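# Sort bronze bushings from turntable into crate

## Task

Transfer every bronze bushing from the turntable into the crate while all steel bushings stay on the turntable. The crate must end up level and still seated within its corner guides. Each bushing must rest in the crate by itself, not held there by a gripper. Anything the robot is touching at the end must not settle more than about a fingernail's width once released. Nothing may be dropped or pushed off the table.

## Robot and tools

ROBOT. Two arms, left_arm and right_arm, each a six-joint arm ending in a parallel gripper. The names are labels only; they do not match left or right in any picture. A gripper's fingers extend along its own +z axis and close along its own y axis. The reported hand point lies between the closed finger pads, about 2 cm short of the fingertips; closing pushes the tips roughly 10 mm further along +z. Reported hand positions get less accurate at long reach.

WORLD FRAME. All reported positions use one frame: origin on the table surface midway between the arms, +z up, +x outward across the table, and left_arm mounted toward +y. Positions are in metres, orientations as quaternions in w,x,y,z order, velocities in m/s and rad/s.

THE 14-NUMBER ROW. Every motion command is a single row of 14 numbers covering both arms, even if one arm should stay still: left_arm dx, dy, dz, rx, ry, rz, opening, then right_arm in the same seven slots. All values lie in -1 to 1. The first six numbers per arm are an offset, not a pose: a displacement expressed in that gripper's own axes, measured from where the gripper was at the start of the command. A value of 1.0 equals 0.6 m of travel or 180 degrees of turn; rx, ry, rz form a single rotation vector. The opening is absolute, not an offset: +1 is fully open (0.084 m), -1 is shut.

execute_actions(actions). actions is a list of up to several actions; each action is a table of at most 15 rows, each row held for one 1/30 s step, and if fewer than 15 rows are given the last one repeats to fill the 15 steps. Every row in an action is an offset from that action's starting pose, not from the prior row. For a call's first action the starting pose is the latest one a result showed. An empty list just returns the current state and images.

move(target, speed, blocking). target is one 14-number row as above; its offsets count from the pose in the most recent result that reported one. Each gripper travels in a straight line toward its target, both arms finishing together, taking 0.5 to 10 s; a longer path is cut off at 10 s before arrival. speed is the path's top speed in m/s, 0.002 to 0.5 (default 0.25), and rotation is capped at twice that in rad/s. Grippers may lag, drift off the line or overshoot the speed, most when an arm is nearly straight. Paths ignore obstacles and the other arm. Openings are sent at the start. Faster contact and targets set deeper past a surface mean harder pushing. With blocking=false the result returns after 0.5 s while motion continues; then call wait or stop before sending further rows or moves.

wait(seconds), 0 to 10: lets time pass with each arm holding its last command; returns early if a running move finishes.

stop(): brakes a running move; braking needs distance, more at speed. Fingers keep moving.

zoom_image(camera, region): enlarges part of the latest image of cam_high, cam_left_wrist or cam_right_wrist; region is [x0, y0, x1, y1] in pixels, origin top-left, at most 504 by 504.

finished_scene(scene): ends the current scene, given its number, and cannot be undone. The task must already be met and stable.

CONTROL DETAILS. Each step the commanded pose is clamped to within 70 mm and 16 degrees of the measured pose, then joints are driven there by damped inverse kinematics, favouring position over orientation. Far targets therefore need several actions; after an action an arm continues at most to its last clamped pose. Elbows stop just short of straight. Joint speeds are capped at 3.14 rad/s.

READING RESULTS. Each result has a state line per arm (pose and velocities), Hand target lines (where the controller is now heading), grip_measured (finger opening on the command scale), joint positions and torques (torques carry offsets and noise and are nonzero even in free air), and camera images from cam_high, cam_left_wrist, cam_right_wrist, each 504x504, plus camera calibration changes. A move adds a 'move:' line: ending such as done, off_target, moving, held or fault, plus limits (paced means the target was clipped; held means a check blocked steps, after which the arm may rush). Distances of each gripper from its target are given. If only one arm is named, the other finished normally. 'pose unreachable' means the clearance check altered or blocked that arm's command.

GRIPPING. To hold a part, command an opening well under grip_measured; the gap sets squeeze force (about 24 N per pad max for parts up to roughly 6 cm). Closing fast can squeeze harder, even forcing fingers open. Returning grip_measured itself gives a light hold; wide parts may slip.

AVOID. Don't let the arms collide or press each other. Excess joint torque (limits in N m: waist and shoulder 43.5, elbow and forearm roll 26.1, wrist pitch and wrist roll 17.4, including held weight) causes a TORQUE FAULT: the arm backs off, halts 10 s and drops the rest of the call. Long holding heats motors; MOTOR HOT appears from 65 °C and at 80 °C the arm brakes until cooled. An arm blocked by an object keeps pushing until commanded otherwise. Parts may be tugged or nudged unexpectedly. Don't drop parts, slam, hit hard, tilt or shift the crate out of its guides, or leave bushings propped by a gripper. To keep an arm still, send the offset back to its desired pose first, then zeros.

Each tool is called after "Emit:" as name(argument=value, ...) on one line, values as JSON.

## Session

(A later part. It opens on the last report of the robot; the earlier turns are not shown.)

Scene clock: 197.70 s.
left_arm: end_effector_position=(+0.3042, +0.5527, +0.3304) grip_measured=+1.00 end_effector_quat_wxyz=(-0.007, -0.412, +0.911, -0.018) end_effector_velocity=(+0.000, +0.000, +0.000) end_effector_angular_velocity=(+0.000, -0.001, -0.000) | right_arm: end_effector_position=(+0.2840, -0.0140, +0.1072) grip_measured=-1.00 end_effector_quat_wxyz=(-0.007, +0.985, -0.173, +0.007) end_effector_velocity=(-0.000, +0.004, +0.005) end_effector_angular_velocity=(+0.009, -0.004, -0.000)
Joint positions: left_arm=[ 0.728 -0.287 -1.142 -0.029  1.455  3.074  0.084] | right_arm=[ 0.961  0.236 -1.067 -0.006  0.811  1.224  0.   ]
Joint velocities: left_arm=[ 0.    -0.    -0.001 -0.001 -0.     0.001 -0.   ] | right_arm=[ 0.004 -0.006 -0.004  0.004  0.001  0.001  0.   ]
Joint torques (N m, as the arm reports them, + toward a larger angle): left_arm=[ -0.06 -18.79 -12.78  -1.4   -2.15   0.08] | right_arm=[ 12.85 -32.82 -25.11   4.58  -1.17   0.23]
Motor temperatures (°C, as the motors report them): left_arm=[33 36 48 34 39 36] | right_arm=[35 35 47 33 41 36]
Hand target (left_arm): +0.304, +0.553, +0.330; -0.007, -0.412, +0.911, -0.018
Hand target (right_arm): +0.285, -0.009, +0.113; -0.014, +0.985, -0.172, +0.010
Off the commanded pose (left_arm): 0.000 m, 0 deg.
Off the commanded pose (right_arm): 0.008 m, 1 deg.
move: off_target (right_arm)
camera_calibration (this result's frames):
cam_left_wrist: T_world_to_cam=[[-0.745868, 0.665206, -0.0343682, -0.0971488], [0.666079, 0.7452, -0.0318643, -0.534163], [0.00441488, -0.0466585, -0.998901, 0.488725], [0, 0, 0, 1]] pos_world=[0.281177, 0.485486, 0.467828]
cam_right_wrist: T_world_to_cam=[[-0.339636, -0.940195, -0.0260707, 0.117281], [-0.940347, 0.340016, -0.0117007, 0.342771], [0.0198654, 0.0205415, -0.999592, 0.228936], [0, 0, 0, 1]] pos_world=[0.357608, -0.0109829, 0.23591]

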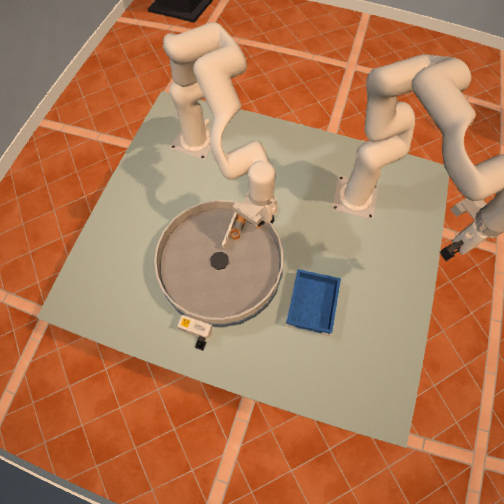

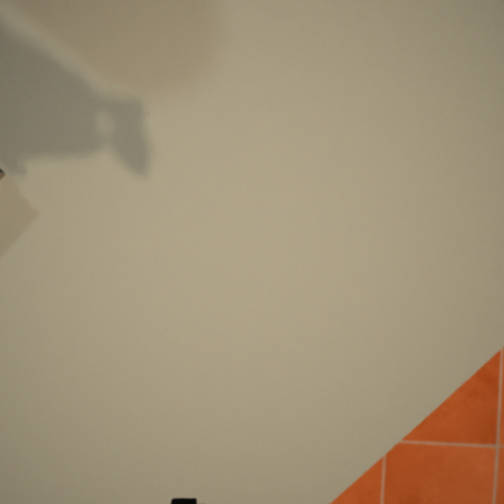

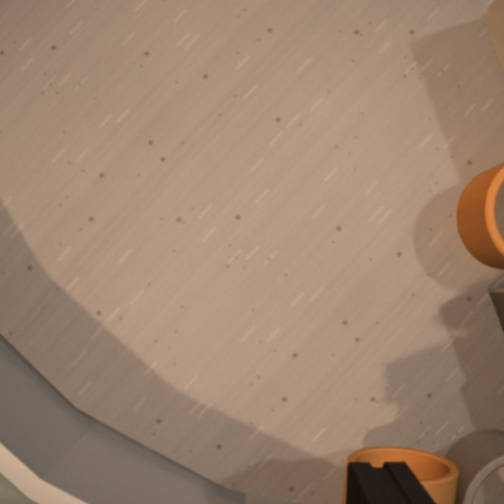

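Emit:
move(target=[0,0,0,0,0,0,1,0.09,-0.03,0.006,0,0,0,-1], speed=0.06)

Emit:
move(target=[0,0,0,0,0,0,1,0,0.02,-0.025,0,0,0,0.5], speed=0.2)

Emit:
move(target=[0,0,0,0,0,0,1,0,0,0.05,0,0,0,0.5], speed=0.12)

Emit:
move(target=[0,0,0,0,0,0,1,0,0,0,0,0,0,-1])

Scene clock: 214.70 s.
left_arm: end_effector_position=(+0.3042, +0.5527, +0.3304) grip_measured=+1.00 end_effector_quat_wxyz=(-0.007, -0.412, +0.911, -0.018) end_effector_velocity=(+0.001, -0.001, -0.000) end_effector_angular_velocity=(+0.000, +0.001, -0.003) | right_arm: end_effector_position=(+0.3408, -0.0152, +0.1045) grip_measured=-1.00 end_effector_quat_wxyz=(-0.007, +0.985, -0.173, +0.007) end_effector_velocity=(+0.002, +0.000, +0.000) end_effector_angular_velocity=(+0.000, -0.001, +0.002)
Joint positions: left_arm=[ 0.728 -0.287 -1.142 -0.029  1.455  3.074  0.084] | right_arm=[ 0.879  0.354 -1.227 -0.004  0.853  1.14   0.   ]
Joint velocities: left_arm=[-0.003  0.     0.001  0.001 -0.     0.     0.   ] | right_arm=[-0.002  0.003 -0.006 -0.001  0.002 -0.003  0.   ]
Joint torques (N m, as the arm reports them, + toward a larger angle): left_arm=[  0.22 -18.56 -12.42  -1.29  -2.2   -0.05] | right_arm=[ -0.69 -31.02 -23.08  -0.22  -1.48   0.32]
Motor temperatures (°C, as the motors report them): left_arm=[33 36 48 34 39 36] | right_arm=[35 36 49 34 42 36]
Hand target (left_arm): +0.304, +0.553, +0.330; -0.007, -0.412, +0.911, -0.018
Hand target (right_arm): +0.341, -0.015, +0.104; -0.007, +0.985, -0.173, +0.007
Off the commanded pose (left_arm): 0.000 m, 0 deg.
Off the commanded pose (right_arm): 0.000 m, 0 deg.
move: done
camera_calibration (this result's frames):
cam_left_wrist: T_world_to_cam=[[-0.745868, 0.665206, -0.0343681, -0.0971489], [0.666079, 0.7452, -0.0318642, -0.534163], [0.00441485, -0.0466584, -0.998901, 0.488725], [0, 0, 0, 1]] pos_world=[0.281177, 0.485486, 0.467828]
cam_right_wrist: T_world_to_cam=[[-0.339489, -0.940247, -0.0261426, 0.135303], [-0.940395, 0.339875, -0.011935, 0.396575], [0.0201071, 0.0205325, -0.999587, 0.225081], [0, 0, 0, 1]] pos_world=[0.414346, -0.0121891, 0.233259]

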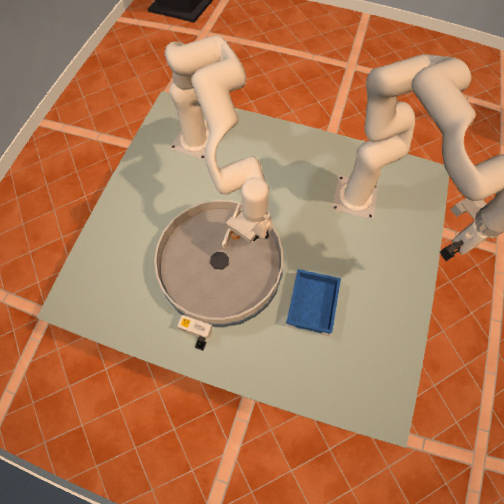

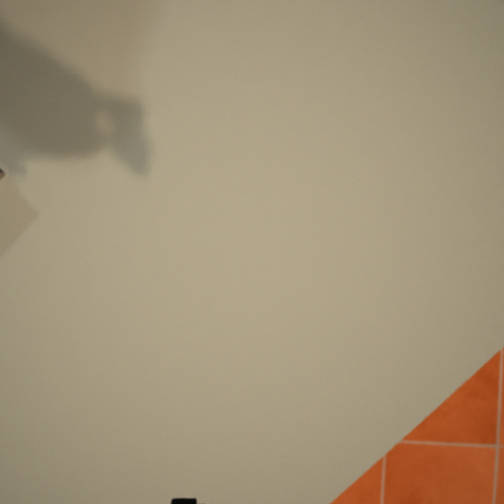

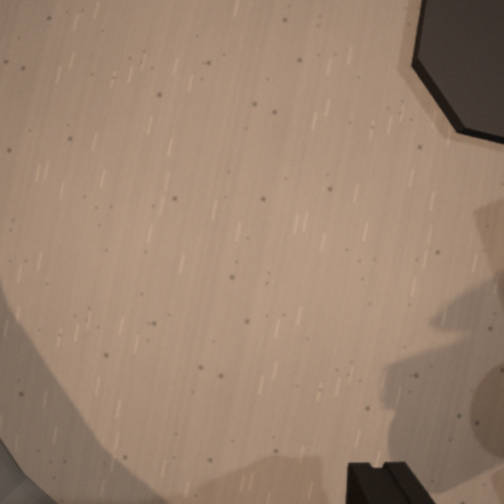

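Scene clock: 215.47 s.
left_arm: end_effector_position=(+0.3042, +0.5527, +0.3304) grip_measured=+1.00 end_effector_quat_wxyz=(-0.007, -0.412, +0.911, -0.018) end_effector_velocity=(-0.000, -0.000, -0.000) end_effector_angular_velocity=(-0.001, +0.001, -0.001) | right_arm: end_effector_position=(+0.3365, -0.0267, +0.1190) grip_measured=+0.49 end_effector_quat_wxyz=(-0.007, +0.985, -0.173, +0.007) end_effector_velocity=(-0.000, -0.001, +0.001) end_effector_angular_velocity=(-0.001, +0.000, +0.002)
Joint positions: left_arm=[ 0.728 -0.287 -1.142 -0.029  1.455  3.074  0.084] | right_arm=[ 0.869  0.298 -1.191 -0.003  0.874  1.131  0.065]
Joint velocities: left_arm=[-0.001  0.     0.001 -0.     0.001  0.    -0.   ] | right_arm=[-0.    -0.003  0.003 -0.001  0.001 -0.002  0.   ]
Joint torques (N m, as the arm reports them, + toward a larger angle): left_arm=[  0.44 -18.76 -12.47  -1.23  -1.84   0.12] | right_arm=[ -0.72 -30.05 -23.25  -0.3   -1.54   0.2 ]
Motor temperatures (°C, as the motors report them): left_arm=[33 36 48 34 39 36] | right_arm=[35 36 49 34 42 36]
Hand target (left_arm): +0.304, +0.553, +0.330; -0.007, -0.412, +0.911, -0.018
Hand target (right_arm): +0.337, -0.027, +0.119; -0.007, +0.985, -0.173, +0.007
Off the commanded pose (left_arm): 0.000 m, 0 deg.
Off the commanded pose (right_arm): 0.000 m, 0 deg.
move: done
camera_calibration (this result's frames):
cam_left_wrist: T_world_to_cam=[[-0.745868, 0.665206, -0.0343682, -0.0971488], [0.666079, 0.7452, -0.0318641, -0.534163], [0.004415, -0.0466584, -0.998901, 0.488725], [0, 0, 0, 1]] pos_world=[0.281177, 0.485486, 0.467828]
cam_right_wrist: T_world_to_cam=[[-0.339476, -0.940261, -0.0257805, 0.12341], [-0.940405, 0.339851, -0.0117945, 0.396548], [0.0198515, 0.0202401, -0.999598, 0.239985], [0, 0, 0, 1]] pos_world=[0.410047, -0.0235875, 0.247748]

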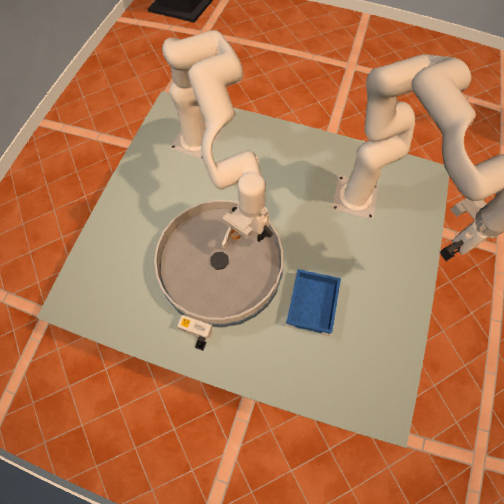

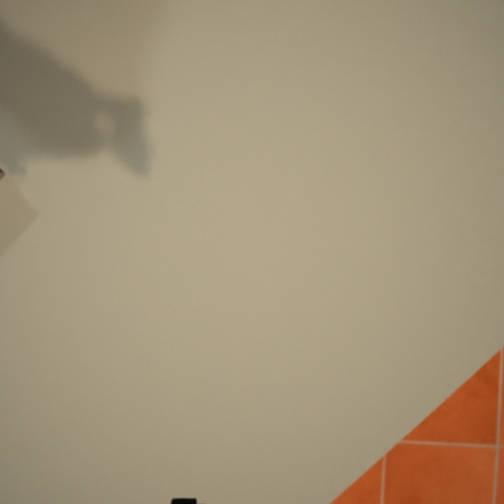

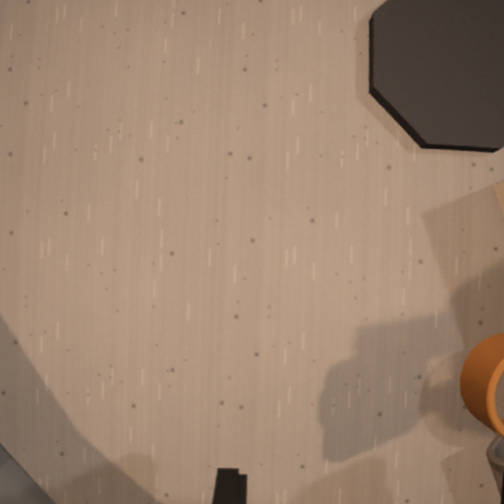

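Scene clock: 216.27 s.
left_arm: end_effector_position=(+0.3042, +0.5527, +0.3304) grip_measured=+1.00 end_effector_quat_wxyz=(-0.007, -0.412, +0.911, -0.018) end_effector_velocity=(+0.000, -0.000, +0.000) end_effector_angular_velocity=(-0.001, -0.000, -0.001) | right_arm: end_effector_position=(+0.3370, -0.0262, +0.0895) grip_measured=+0.49 end_effector_quat_wxyz=(-0.007, +0.985, -0.173, +0.007) end_effector_velocity=(+0.001, +0.001, -0.001) end_effector_angular_velocity=(+0.002, -0.002, +0.001)
Joint positions: left_arm=[ 0.728 -0.287 -1.142 -0.029  1.455  3.074  0.084] | right_arm=[ 0.869  0.347 -1.168 -0.003  0.801  1.131  0.065]
Joint velocities: left_arm=[-0.     0.    -0.    -0.001  0.001  0.    -0.   ] | right_arm=[ 0.     0.003 -0.     0.    -0.006 -0.001  0.   ]
Joint torques (N m, as the arm reports them, + toward a larger angle): left_arm=[  0.1  -19.62 -12.24  -1.64  -1.92   0.38] | right_arm=[ -0.68 -30.49 -22.22  -0.33  -1.54   0.23]
Motor temperatures (°C, as the motors report them): left_arm=[33 36 48 34 39 36] | right_arm=[35 36 49 34 42 36]
Hand target (left_arm): +0.304, +0.553, +0.330; -0.007, -0.412, +0.911, -0.018
Hand target (right_arm): +0.337, -0.026, +0.089; -0.007, +0.985, -0.173, +0.007
Off the commanded pose (left_arm): 0.000 m, 0 deg.
Off the commanded pose (right_arm): 0.001 m, 0 deg.
move: done
camera_calibration (this result's frames):
cam_left_wrist: T_world_to_cam=[[-0.745868, 0.665206, -0.0343683, -0.0971488], [0.666079, 0.7452, -0.0318643, -0.534163], [0.00441491, -0.0466585, -0.998901, 0.488725], [0, 0, 0, 1]] pos_world=[0.281177, 0.485486, 0.467828]
cam_right_wrist: T_world_to_cam=[[-0.339422, -0.940263, -0.0264273, 0.123319], [-0.940415, 0.339816, -0.0120689, 0.396578], [0.0203283, 0.0207561, -0.999578, 0.21034], [0, 0, 0, 1]] pos_world=[0.410529, -0.0231769, 0.218297]

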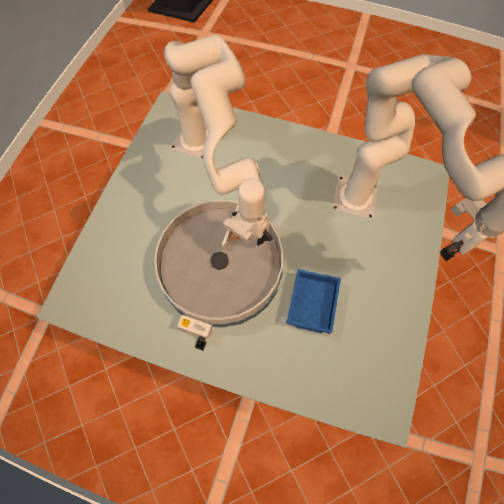

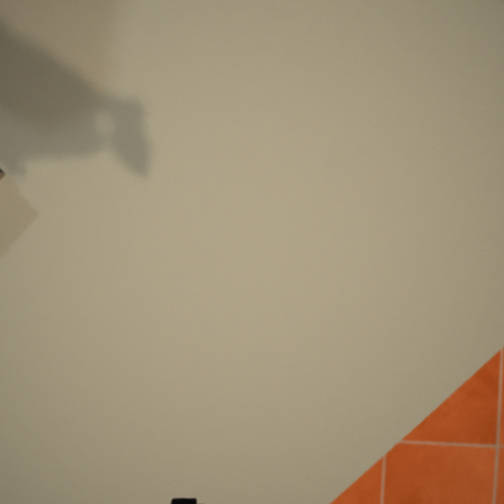

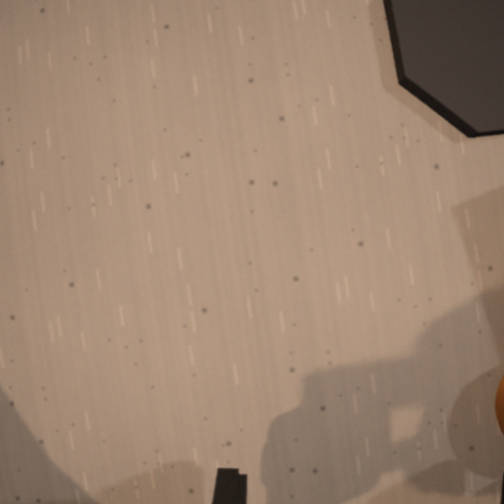

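Scene clock: 216.83 s.
left_arm: end_effector_position=(+0.3042, +0.5527, +0.3304) grip_measured=+1.00 end_effector_quat_wxyz=(-0.007, -0.412, +0.911, -0.018) end_effector_velocity=(-0.001, +0.000, -0.000) end_effector_angular_velocity=(-0.000, +0.001, +0.002) | right_arm: end_effector_position=(+0.3370, -0.0262, +0.0895) grip_measured=-1.00 end_effector_quat_wxyz=(-0.007, +0.985, -0.173, +0.007) end_effector_velocity=(+0.001, +0.000, +0.001) end_effector_angular_velocity=(+0.001, -0.003, +0.001)
Joint positions: left_arm=[ 0.728 -0.287 -1.142 -0.029  1.455  3.074  0.084] | right_arm=[ 0.869  0.347 -1.168 -0.003  0.801  1.131  0.   ]
Joint velocities: left_arm=[ 0.002 -0.     0.     0.001  0.001 -0.     0.   ] | right_arm=[-0.    -0.001  0.    -0.002 -0.002  0.001  0.   ]
Joint torques (N m, as the arm reports them, + toward a larger angle): left_arm=[ -0.29 -19.07 -12.33  -1.26  -2.22   0.08] | right_arm=[ -0.83 -30.72 -22.31  -0.55  -1.4    0.22]
Motor temperatures (°C, as the motors report them): left_arm=[33 36 48 34 39 36] | right_arm=[35 36 49 34 42 36]
Hand target (left_arm): +0.304, +0.553, +0.330; -0.007, -0.412, +0.911, -0.018
Hand target (right_arm): +0.337, -0.026, +0.090; -0.007, +0.985, -0.173, +0.007
Off the commanded pose (left_arm): 0.000 m, 0 deg.
Off the commanded pose (right_arm): 0.000 m, 0 deg.
move: done
camera_calibration (this result's frames):
cam_left_wrist: T_world_to_cam=[[-0.745868, 0.665206, -0.0343683, -0.0971487], [0.666079, 0.7452, -0.0318642, -0.534163], [0.00441499, -0.0466585, -0.998901, 0.488725], [0, 0, 0, 1]] pos_world=[0.281177, 0.485486, 0.467828]
cam_right_wrist: T_world_to_cam=[[-0.339421, -0.940263, -0.026446, 0.123325], [-0.940415, 0.339816, -0.0120779, 0.396581], [0.0203432, 0.0207707, -0.999577, 0.210346], [0, 0, 0, 1]] pos_world=[0.410531, -0.0231754, 0.218308]

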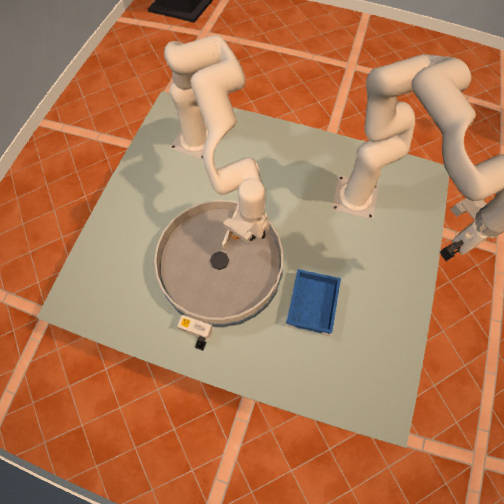

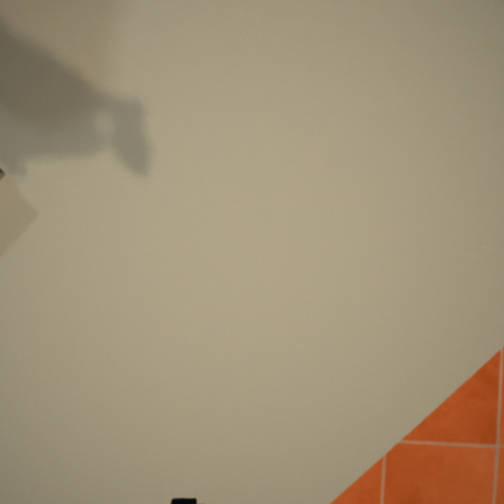

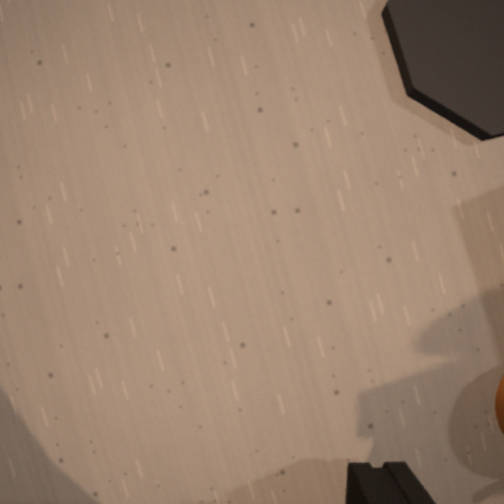

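Emit:
move(target=[0,0,0,0,0,0,1,-0.15,0.03,-0.29,-0.008,-0.004,0,-0.6])

Scene clock: 221.20 s.
left_arm: end_effector_position=(+0.3042, +0.5527, +0.3304) grip_measured=+1.00 end_effector_quat_wxyz=(-0.007, -0.412, +0.911, -0.018) end_effector_velocity=(+0.001, -0.001, +0.000) end_effector_angular_velocity=(-0.000, -0.000, -0.002) | right_arm: end_effector_position=(+0.2440, -0.0149, +0.2611) grip_measured=-0.62 end_effector_quat_wxyz=(+0.005, +0.985, -0.173, -0.002) end_effector_velocity=(-0.000, +0.001, +0.007) end_effector_angular_velocity=(+0.006, -0.006, +0.002)
Joint positions: left_arm=[ 0.728 -0.287 -1.142 -0.029  1.455  3.074  0.084] | right_arm=[ 1.023  0.01  -1.251 -0.001  1.251  1.283  0.017]
Joint velocities: left_arm=[-0.002  0.    -0.    -0.     0.    -0.    -0.   ] | right_arm=[ 0.003 -0.006 -0.011 -0.001  0.009  0.001  0.   ]
Joint torques (N m, as the arm reports them, + toward a larger angle): left_arm=[  0.24 -19.27 -12.7   -1.4   -2.08   0.13] | right_arm=[ -0.34 -24.82 -24.48  -0.49  -1.3    0.2 ]
Motor temperatures (°C, as the motors report them): left_arm=[33 36 48 34 39 36] | right_arm=[35 36 49 34 42 36]
Hand target (left_arm): +0.304, +0.553, +0.330; -0.007, -0.412, +0.911, -0.018
Hand target (right_arm): +0.244, -0.015, +0.262; +0.004, +0.985, -0.173, -0.002
Off the commanded pose (left_arm): 0.000 m, 0 deg.
Off the commanded pose (right_arm): 0.001 m, 0 deg.
move: done
camera_calibration (this result's frames):
cam_left_wrist: T_world_to_cam=[[-0.745868, 0.665206, -0.0343683, -0.0971489], [0.666079, 0.7452, -0.0318644, -0.534163], [0.0044149, -0.0466586, -0.998901, 0.488725], [0, 0, 0, 1]] pos_world=[0.281177, 0.485486, 0.467828]
cam_right_wrist: T_world_to_cam=[[-0.340262, -0.94033, 0.000173221, 0.100134], [-0.94033, 0.340262, 0.00102555, 0.303874], [-0.0010233, 0.000186071, -0.999999, 0.388552], [0, 0, 0, 1]] pos_world=[0.320211, -0.00930992, 0.388223]

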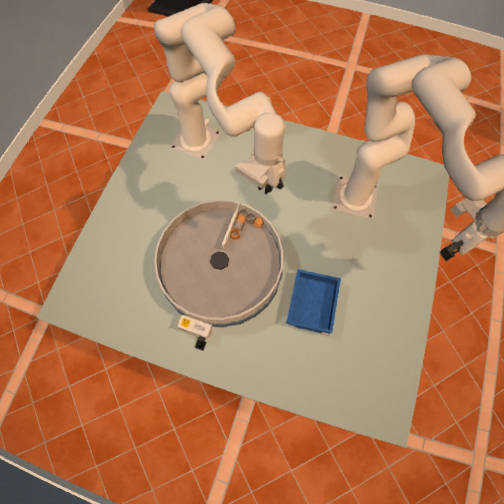

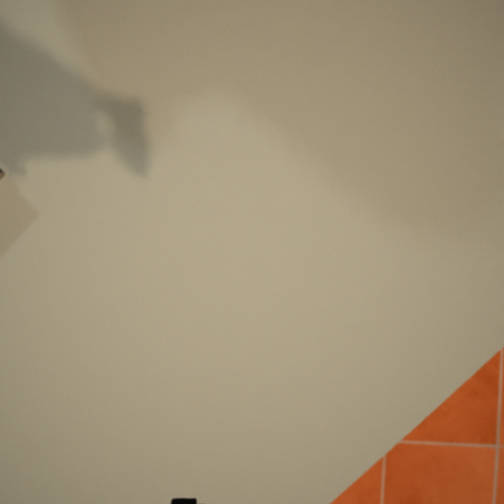

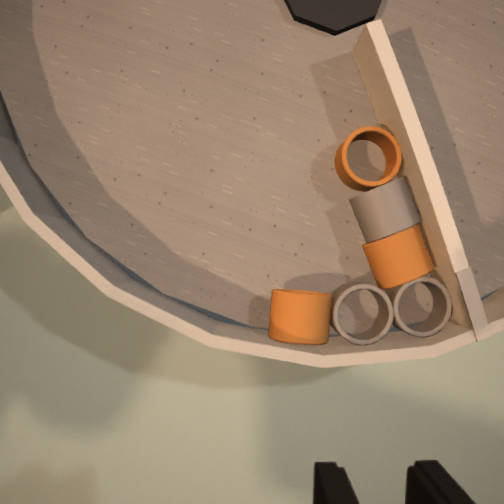

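Emit:
move(target=[0,0,0,0,0,0,1,0.192,0.024,0.225,0,0,0,-0.6])

Scene clock: 228.30 s.
left_arm: end_effector_position=(+0.3042, +0.5527, +0.3304) grip_measured=+1.00 end_effector_quat_wxyz=(-0.007, -0.412, +0.911, -0.018) end_effector_velocity=(-0.000, -0.000, -0.000) end_effector_angular_velocity=(-0.001, +0.001, -0.001) | right_arm: end_effector_position=(+0.3463, -0.0684, +0.1267) grip_measured=-0.62 end_effector_quat_wxyz=(+0.004, +0.985, -0.173, -0.002) end_effector_velocity=(-0.000, -0.002, -0.004) end_effector_angular_velocity=(-0.006, +0.006, +0.001)
Joint positions: left_arm=[ 0.728 -0.287 -1.142 -0.029  1.455  3.074  0.084] | right_arm=[ 0.798  0.239 -1.14  -0.004  0.909  1.059  0.017]
Joint velocities: left_arm=[ 0.    -0.     0.    -0.     0.001  0.001 -0.   ] | right_arm=[-0.003  0.007  0.001 -0.001  0.    -0.004 -0.   ]
Joint torques (N m, as the arm reports them, + toward a larger angle): left_arm=[  0.48 -18.69 -12.34  -1.14  -1.84   0.08] | right_arm=[ -0.81 -28.52 -23.07  -0.22  -1.33   0.36]
Motor temperatures (°C, as the motors report them): left_arm=[33 36 48 34 39 36] | right_arm=[35 35 49 33 42 36]
Hand target (left_arm): +0.304, +0.553, +0.330; -0.007, -0.412, +0.911, -0.018
Hand target (right_arm): +0.346, -0.069, +0.126; +0.005, +0.985, -0.173, -0.002
Off the commanded pose (left_arm): 0.000 m, 0 deg.
Off the commanded pose (right_arm): 0.001 m, 0 deg.
move: done
camera_calibration (this result's frames):
cam_left_wrist: T_world_to_cam=[[-0.745868, 0.665206, -0.0343683, -0.0971489], [0.666079, 0.7452, -0.0318644, -0.534163], [0.00441485, -0.0466586, -0.998901, 0.488725], [0, 0, 0, 1]] pos_world=[0.281177, 0.485486, 0.467828]
cam_right_wrist: T_world_to_cam=[[-0.339677, -0.940542, -0.000569277, 0.0845314], [-0.940542, 0.339677, 0.000210891, 0.418615], [-0.0000049816, 0.000607064, -1, 0.253918], [0, 0, 0, 1]] pos_world=[0.422439, -0.0628425, 0.253878]

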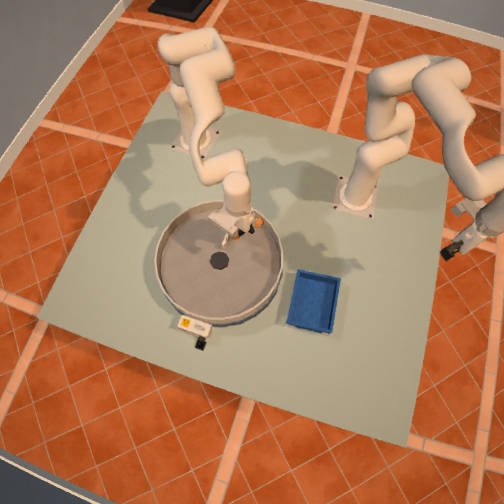

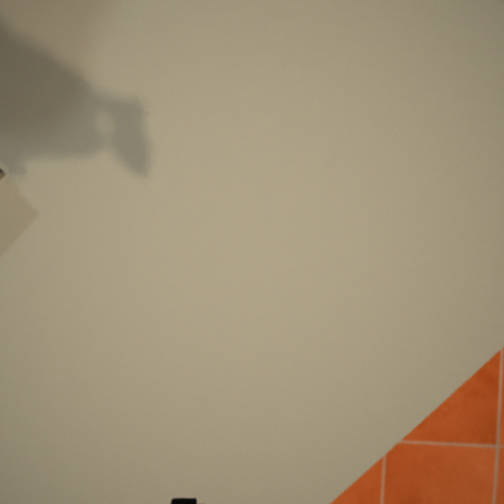

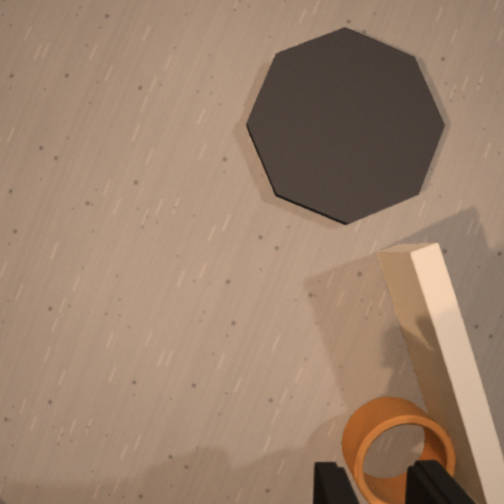

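Emit:
move(target=[0,0,0,0,0,0,1,0.013,0,0.06,0,0,0,-0.6], speed=0.04)

Emit:
move(target=[0,0,0,0,0,0,1,0,0,0,0,0,0,-1])

Scene clock: 235.03 s.
left_arm: end_effector_position=(+0.3042, +0.5527, +0.3304) grip_measured=+1.00 end_effector_quat_wxyz=(-0.007, -0.412, +0.911, -0.018) end_effector_velocity=(+0.000, +0.000, -0.000) end_effector_angular_velocity=(+0.000, +0.000, +0.000) | right_arm: end_effector_position=(+0.3574, -0.0685, +0.0979) grip_measured=-0.62 end_effector_quat_wxyz=(-0.002, +0.985, -0.173, +0.004) end_effector_velocity=(-0.001, -0.001, +0.001) end_effector_angular_velocity=(-0.002, +0.002, -0.000)
Joint positions: left_arm=[ 0.728 -0.287 -1.142 -0.029  1.455  3.074  0.084] | right_arm=[ 0.784  0.3   -1.129 -0.005  0.821  1.046  0.017]
Joint velocities: left_arm=[-0.     0.     0.001  0.    -0.001 -0.     0.   ] | right_arm=[-0.001 -0.003  0.002 -0.     0.004 -0.001 -0.   ]
Joint torques (N m, as the arm reports them, + toward a larger angle): left_arm=[ -0.29 -19.31 -11.97  -1.81  -2.07   0.07] | right_arm=[ 0.52 -4.82 -1.39  0.61  0.92  0.33]
Motor temperatures (°C, as the motors report them): left_arm=[33 36 48 34 39 36] | right_arm=[35 35 49 33 41 36]
Hand target (left_arm): +0.304, +0.553, +0.330; -0.007, -0.412, +0.911, -0.018
Hand target (right_arm): +0.353, -0.071, +0.091; +0.004, +0.985, -0.173, -0.002
Off the commanded pose (left_arm): 0.000 m, 0 deg.
Off the commanded pose (right_arm): 0.009 m, 1 deg.
move: off_target (right_arm)
camera_calibration (this result's frames):
cam_left_wrist: T_world_to_cam=[[-0.745868, 0.665206, -0.0343683, -0.0971487], [0.666079, 0.7452, -0.0318645, -0.534163], [0.0044148, -0.0466587, -0.998901, 0.488725], [0, 0, 0, 1]] pos_world=[0.281177, 0.485486, 0.467828]
cam_right_wrist: T_world_to_cam=[[-0.339653, -0.940433, -0.0149011, 0.0896043], [-0.94046, 0.339798, -0.00855114, 0.429863], [0.0131051, 0.0111094, -0.999852, 0.221101], [0, 0, 0, 1]] pos_world=[0.431806, -0.0642561, 0.22608]

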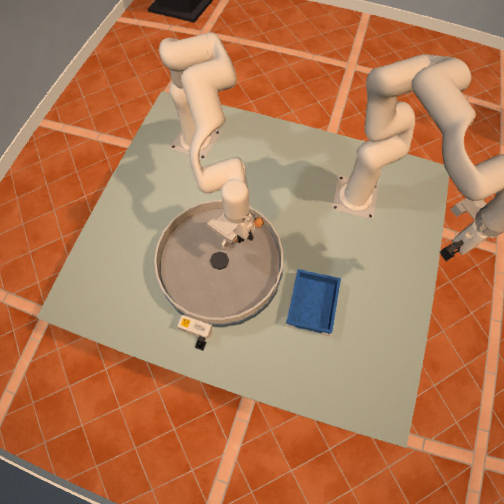

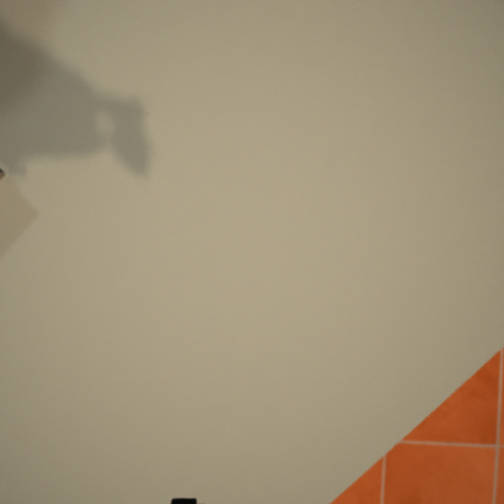

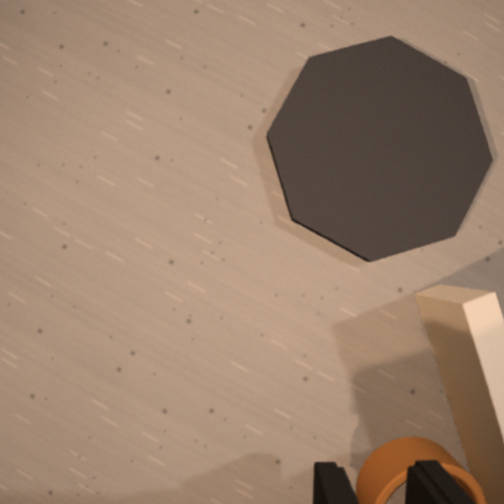

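Scene clock: 235.53 s.
left_arm: end_effector_position=(+0.3042, +0.5527, +0.3304) grip_measured=+1.00 end_effector_quat_wxyz=(-0.007, -0.412, +0.911, -0.018) end_effector_velocity=(+0.000, +0.000, +0.000) end_effector_angular_velocity=(+0.000, -0.001, +0.002) | right_arm: end_effector_position=(+0.3575, -0.0685, +0.0985) grip_measured=-1.00 end_effector_quat_wxyz=(-0.002, +0.985, -0.173, +0.004) end_effector_velocity=(+0.000, +0.001, +0.000) end_effector_angular_velocity=(+0.001, -0.001, -0.000)
Joint positions: left_arm=[ 0.728 -0.287 -1.142 -0.029  1.455  3.074  0.084] | right_arm=[ 0.784  0.299 -1.129 -0.005  0.821  1.046  0.   ]
Joint velocities: left_arm=[ 0.    -0.    -0.    -0.001 -0.001 -0.001 -0.   ] | right_arm=[ 0.001  0.001 -0.002  0.    -0.001  0.001  0.   ]
Joint torques (N m, as the arm reports them, + toward a larger angle): left_arm=[  0.29 -19.34 -12.2   -1.22  -2.05   0.37] | right_arm=[  0.44 -10.42  -7.14   0.26  -0.04   0.21]
Motor temperatures (°C, as the motors report them): left_arm=[33 36 48 34 39 36] | right_arm=[35 35 48 33 41 36]
Hand target (left_arm): +0.304, +0.553, +0.330; -0.007, -0.412, +0.911, -0.018
Hand target (right_arm): +0.357, -0.069, +0.098; -0.002, +0.985, -0.173, +0.004
Off the commanded pose (left_arm): 0.000 m, 0 deg.
Off the commanded pose (right_arm): 0.001 m, 0 deg.
move: done
camera_calibration (this result's frames):
cam_left_wrist: T_world_to_cam=[[-0.745868, 0.665206, -0.0343683, -0.0971487], [0.666079, 0.7452, -0.0318645, -0.534163], [0.00441477, -0.0466588, -0.998901, 0.488725], [0, 0, 0, 1]] pos_world=[0.281177, 0.485486, 0.467828]
cam_right_wrist: T_world_to_cam=[[-0.339749, -0.940382, -0.0158597, 0.0898472], [-0.940413, 0.339913, -0.00911365, 0.430055], [0.0139612, 0.0118183, -0.999833, 0.221475], [0, 0, 0, 1]] pos_world=[0.431862, -0.0643081, 0.226782]

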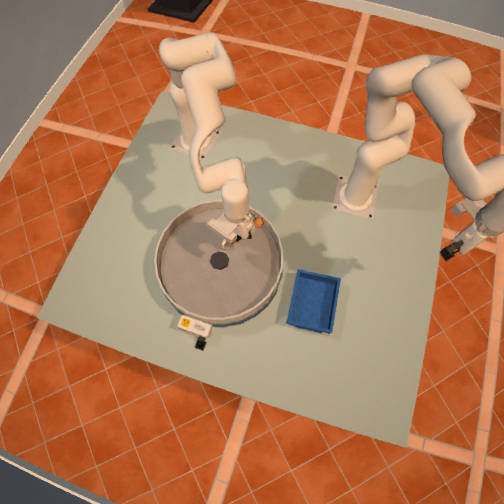

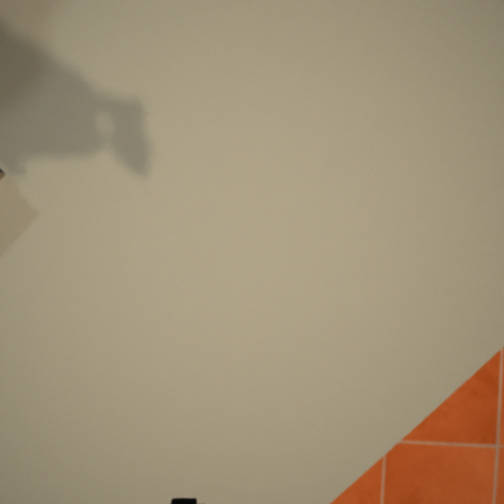

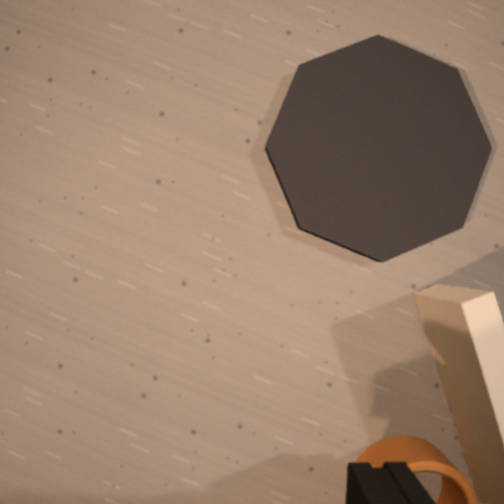

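Emit:
move(target=[0,0,0,0,0,0,1,0,-0.11,0.008,0,0,0,-1], speed=0.05)

Emit:
move(target=[0,0,0,0,0,0,1,0,0.04,-0.03,0,0,0,0.6], speed=0.2)

Emit:
move(target=[0,0,0,0,0,0,1,0,0,0.045,0,0,0,0.6], speed=0.12)

Emit:
move(target=[0,0,0,0,0,0,1,0,0,0,0,0,0,-1])

Scene clock: 243.47 s.
left_arm: end_effector_position=(+0.3042, +0.5527, +0.3304) grip_measured=+1.00 end_effector_quat_wxyz=(-0.007, -0.412, +0.911, -0.018) end_effector_velocity=(+0.000, -0.001, -0.001) end_effector_angular_velocity=(-0.001, +0.001, -0.001) | right_arm: end_effector_position=(+0.3809, -0.0051, +0.0985) grip_measured=-1.00 end_effector_quat_wxyz=(-0.006, +0.985, -0.173, +0.007) end_effector_velocity=(+0.000, +0.000, -0.001) end_effector_angular_velocity=(-0.003, +0.001, +0.001)
Joint positions: left_arm=[ 0.728 -0.287 -1.142 -0.029  1.455  3.074  0.084] | right_arm=[ 0.842  0.478 -1.396 -0.005  0.901  1.104  0.   ]
Joint velocities: left_arm=[-0.001  0.     0.001  0.     0.     0.     0.   ] | right_arm=[ 0.001  0.004 -0.006 -0.001  0.005  0.001  0.   ]
Joint torques (N m, as the arm reports them, + toward a larger angle): left_arm=[ -0.06 -18.53 -12.1   -0.84  -1.94   0.03] | right_arm=[ -0.71 -10.32  -5.85  -0.35  -0.4    0.25]
Motor temperatures (°C, as the motors report them): left_arm=[33 36 48 34 39 36] | right_arm=[35 35 46 33 41 36]
Hand target (left_arm): +0.304, +0.553, +0.330; -0.007, -0.412, +0.911, -0.018
Hand target (right_arm): +0.380, -0.006, +0.094; -0.002, +0.985, -0.173, +0.004
Off the commanded pose (left_arm): 0.000 m, 0 deg.
Off the commanded pose (right_arm): 0.005 m, 0 deg.
move: off_target (right_arm)
camera_calibration (this result's frames):
cam_left_wrist: T_world_to_cam=[[-0.745868, 0.665206, -0.0343684, -0.0971486], [0.666079, 0.7452, -0.0318646, -0.534163], [0.00441484, -0.0466589, -0.998901, 0.488725], [0, 0, 0, 1]] pos_world=[0.281177, 0.485486, 0.467828]
cam_right_wrist: T_world_to_cam=[[-0.339397, -0.940358, -0.0231612, 0.157988], [-0.940438, 0.339734, -0.0124958, 0.430872], [0.0196192, 0.0175407, -0.999654, 0.218283], [0, 0, 0, 1]] pos_world=[0.454547, -0.00164505, 0.227251]

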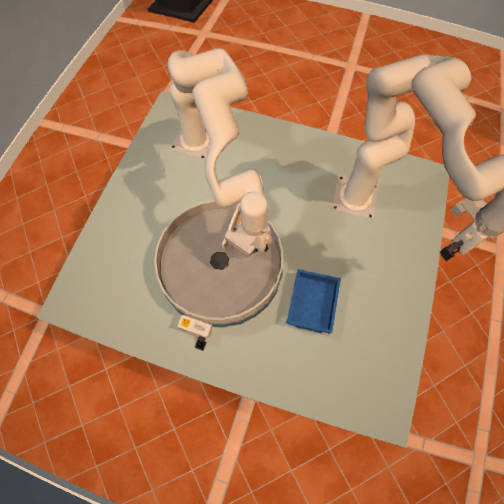

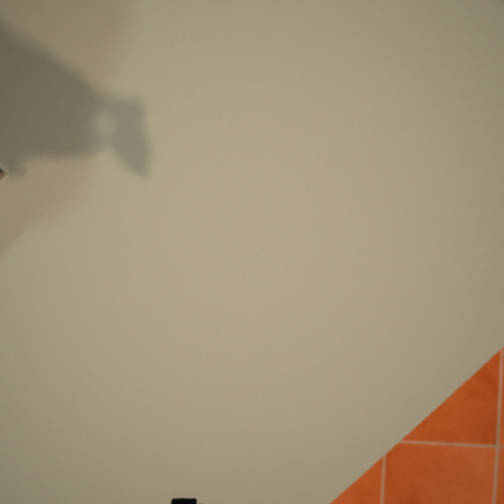

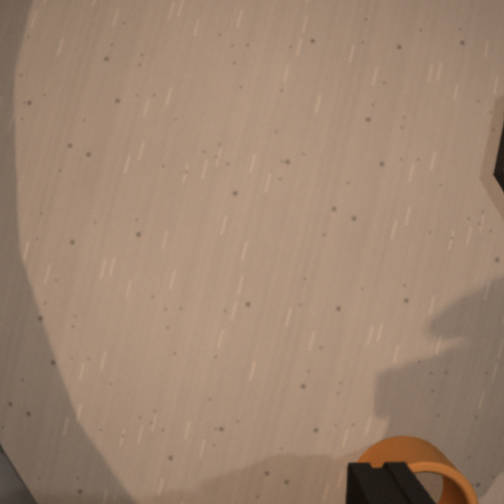

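Scene clock: 244.30 s.
left_arm: end_effector_position=(+0.3042, +0.5527, +0.3304) grip_measured=+1.00 end_effector_quat_wxyz=(-0.007, -0.412, +0.911, -0.018) end_effector_velocity=(+0.000, -0.000, -0.000) end_effector_angular_velocity=(-0.001, +0.000, -0.001) | right_arm: end_effector_position=(+0.3723, -0.0280, +0.1153) grip_measured=+0.59 end_effector_quat_wxyz=(-0.005, +0.985, -0.173, +0.006) end_effector_velocity=(+0.002, +0.001, +0.005) end_effector_angular_velocity=(+0.008, -0.011, +0.002)
Joint positions: left_arm=[ 0.728 -0.287 -1.142 -0.029  1.455  3.074  0.084] | right_arm=[ 0.823  0.384 -1.306 -0.004  0.907  1.085  0.069]
Joint velocities: left_arm=[-0.001 -0.     0.001 -0.     0.     0.     0.   ] | right_arm=[-0.001 -0.008 -0.001 -0.002 -0.004 -0.001  0.   ]
Joint torques (N m, as the arm reports them, + toward a larger angle): left_arm=[  0.31 -18.4  -12.49  -1.42  -2.22  -0.27] | right_arm=[ -0.82 -32.2  -23.4   -0.24  -1.41   0.16]
Motor temperatures (°C, as the motors report them): left_arm=[33 36 48 34 39 36] | right_arm=[35 35 46 33 41 36]
Hand target (left_arm): +0.304, +0.553, +0.330; -0.007, -0.412, +0.911, -0.018
Hand target (right_arm): +0.373, -0.028, +0.116; -0.006, +0.985, -0.173, +0.007
Off the commanded pose (left_arm): 0.000 m, 0 deg.
Off the commanded pose (right_arm): 0.001 m, 0 deg.
move: done
camera_calibration (this result's frames):
cam_left_wrist: T_world_to_cam=[[-0.745868, 0.665206, -0.0343684, -0.0971485], [0.666079, 0.7452, -0.0318646, -0.534163], [0.00441487, -0.0466589, -0.998901, 0.488725], [0, 0, 0, 1]] pos_world=[0.281177, 0.485486, 0.467828]
cam_right_wrist: T_world_to_cam=[[-0.339382, -0.940401, -0.0215835, 0.133668], [-0.94047, 0.339676, -0.0117172, 0.430614], [0.0183502, 0.016322, -0.999698, 0.236091], [0, 0, 0, 1]] pos_world=[0.446012, -0.0244206, 0.24395]

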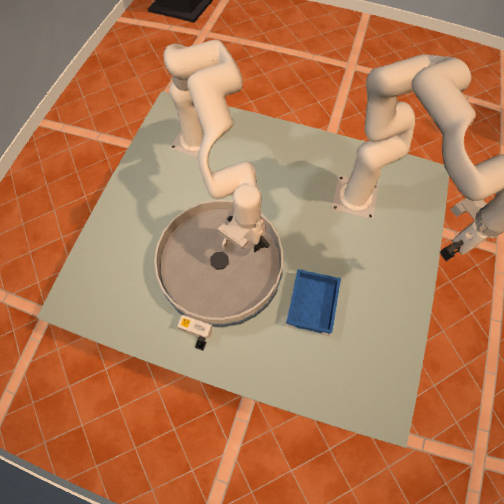

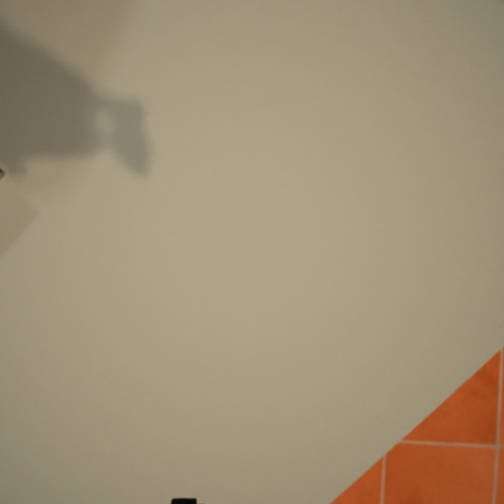

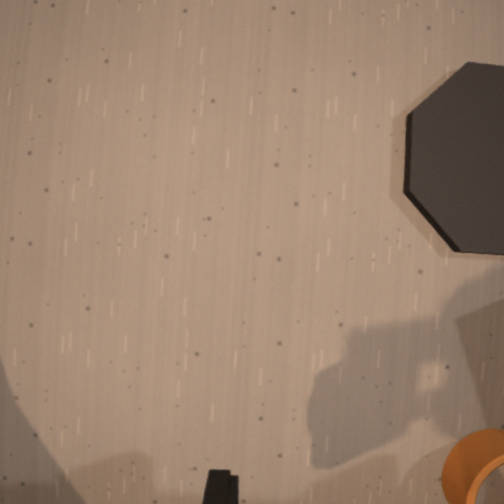

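Scene clock: 245.10 s.
left_arm: end_effector_position=(+0.3042, +0.5527, +0.3304) grip_measured=+1.00 end_effector_quat_wxyz=(-0.007, -0.412, +0.911, -0.018) end_effector_velocity=(-0.000, -0.000, -0.000) end_effector_angular_velocity=(-0.001, +0.000, -0.001) | right_arm: end_effector_position=(+0.3727, -0.0277, +0.0888) grip_measured=+0.59 end_effector_quat_wxyz=(-0.005, +0.985, -0.173, +0.006) end_effector_velocity=(+0.001, +0.001, -0.000) end_effector_angular_velocity=(+0.003, -0.003, +0.000)
Joint positions: left_arm=[ 0.728 -0.287 -1.142 -0.029  1.455  3.074  0.084] | right_arm=[ 0.823  0.426 -1.286 -0.005  0.843  1.085  0.069]
Joint velocities: left_arm=[ 0.     0.     0.    -0.001  0.001  0.001  0.   ] | right_arm=[ 0.     0.001 -0.001  0.    -0.005 -0.     0.   ]
Joint torques (N m, as the arm reports them, + toward a larger angle): left_arm=[  0.35 -18.37 -12.79  -1.16  -2.05   0.02] | right_arm=[ -0.38 -32.29 -22.88  -0.39  -1.43   0.35]
Motor temperatures (°C, as the motors report them): left_arm=[33 36 48 34 39 36] | right_arm=[35 35 46 33 41 36]
Hand target (left_arm): +0.304, +0.553, +0.330; -0.007, -0.412, +0.911, -0.018
Hand target (right_arm): +0.373, -0.028, +0.088; -0.005, +0.985, -0.173, +0.006
Off the commanded pose (left_arm): 0.000 m, 0 deg.
Off the commanded pose (right_arm): 0.000 m, 0 deg.
move: done
camera_calibration (this result's frames):
cam_left_wrist: T_world_to_cam=[[-0.745868, 0.665206, -0.0343685, -0.0971485], [0.666079, 0.7452, -0.0318644, -0.534163], [0.004415, -0.0466588, -0.998901, 0.488725], [0, 0, 0, 1]] pos_world=[0.281177, 0.485486, 0.467828]
cam_right_wrist: T_world_to_cam=[[-0.339334, -0.940404, -0.0221784, 0.133591], [-0.940478, 0.339644, -0.012007, 0.430655], [0.0188242, 0.0167839, -0.999682, 0.209392], [0, 0, 0, 1]] pos_world=[0.446412, -0.024154, 0.217459]

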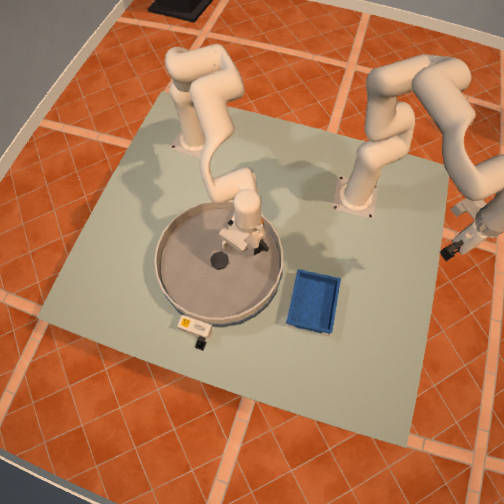

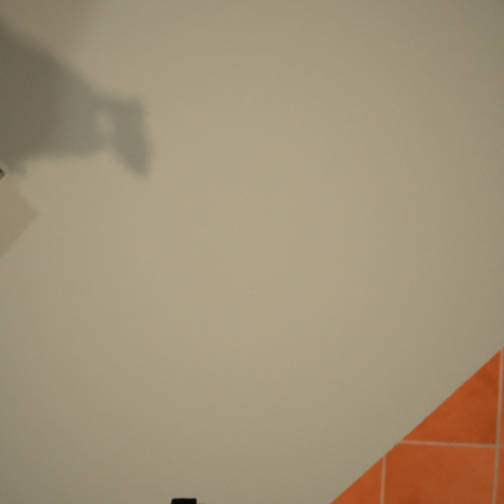

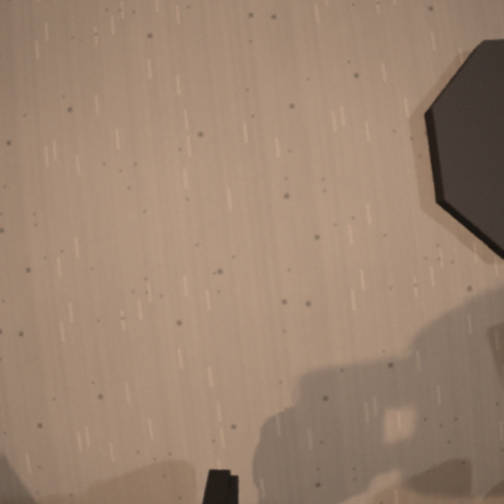

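Scene clock: 245.70 s.
left_arm: end_effector_position=(+0.3042, +0.5527, +0.3304) grip_measured=+1.00 end_effector_quat_wxyz=(-0.007, -0.412, +0.911, -0.018) end_effector_velocity=(+0.000, +0.001, +0.001) end_effector_angular_velocity=(+0.002, -0.001, +0.002) | right_arm: end_effector_position=(+0.3727, -0.0277, +0.0888) grip_measured=-1.00 end_effector_quat_wxyz=(-0.005, +0.985, -0.173, +0.006) end_effector_velocity=(-0.000, +0.000, -0.000) end_effector_angular_velocity=(+0.000, +0.000, +0.000)
Joint positions: left_arm=[ 0.728 -0.287 -1.142 -0.029  1.455  3.074  0.084] | right_arm=[ 0.823  0.426 -1.286 -0.005  0.843  1.085  0.   ]
Joint velocities: left_arm=[ 0.001 -0.    -0.002  0.    -0.    -0.001 -0.   ] | right_arm=[ 0.    -0.     0.     0.001  0.    -0.001  0.   ]
Joint torques (N m, as the arm reports them, + toward a larger angle): left_arm=[ -0.4  -19.01 -12.35  -1.13  -2.04   0.08] | right_arm=[ -0.71 -32.5  -22.95  -0.51  -1.46   0.09]
Motor temperatures (°C, as the motors report them): left_arm=[33 36 48 34 39 36] | right_arm=[35 35 46 33 41 36]
Hand target (left_arm): +0.304, +0.553, +0.330; -0.007, -0.412, +0.911, -0.018
Hand target (right_arm): +0.373, -0.028, +0.089; -0.005, +0.985, -0.173, +0.006
Off the commanded pose (left_arm): 0.000 m, 0 deg.
Off the commanded pose (right_arm): 0.000 m, 0 deg.
move: done
camera_calibration (this result's frames):
cam_left_wrist: T_world_to_cam=[[-0.745868, 0.665206, -0.0343685, -0.0971485], [0.666079, 0.745201, -0.0318642, -0.534163], [0.00441513, -0.0466586, -0.998901, 0.488725], [0, 0, 0, 1]] pos_world=[0.281177, 0.485486, 0.467828]
cam_right_wrist: T_world_to_cam=[[-0.339334, -0.940404, -0.0221928, 0.133596], [-0.940477, 0.339644, -0.0120147, 0.430658], [0.0188363, 0.0167948, -0.999682, 0.209396], [0, 0, 0, 1]] pos_world=[0.446413, -0.0241527, 0.217468]

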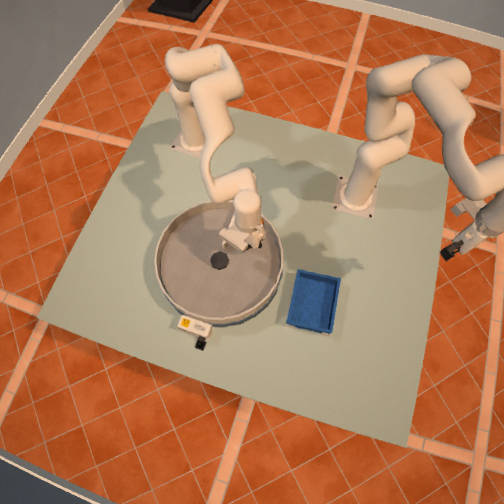

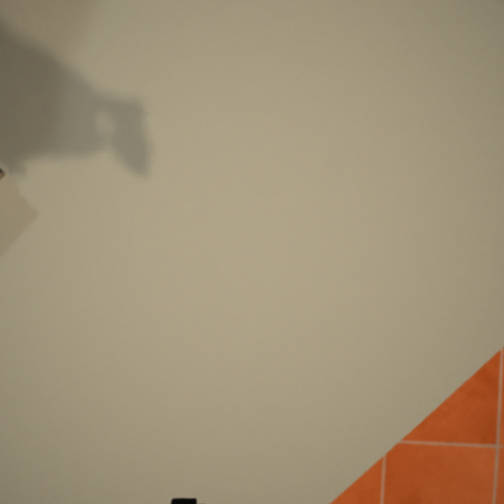

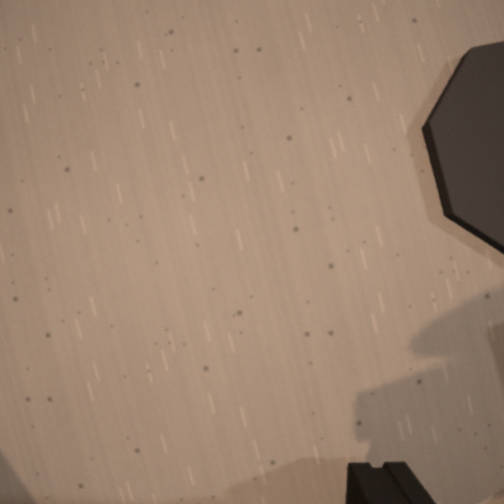

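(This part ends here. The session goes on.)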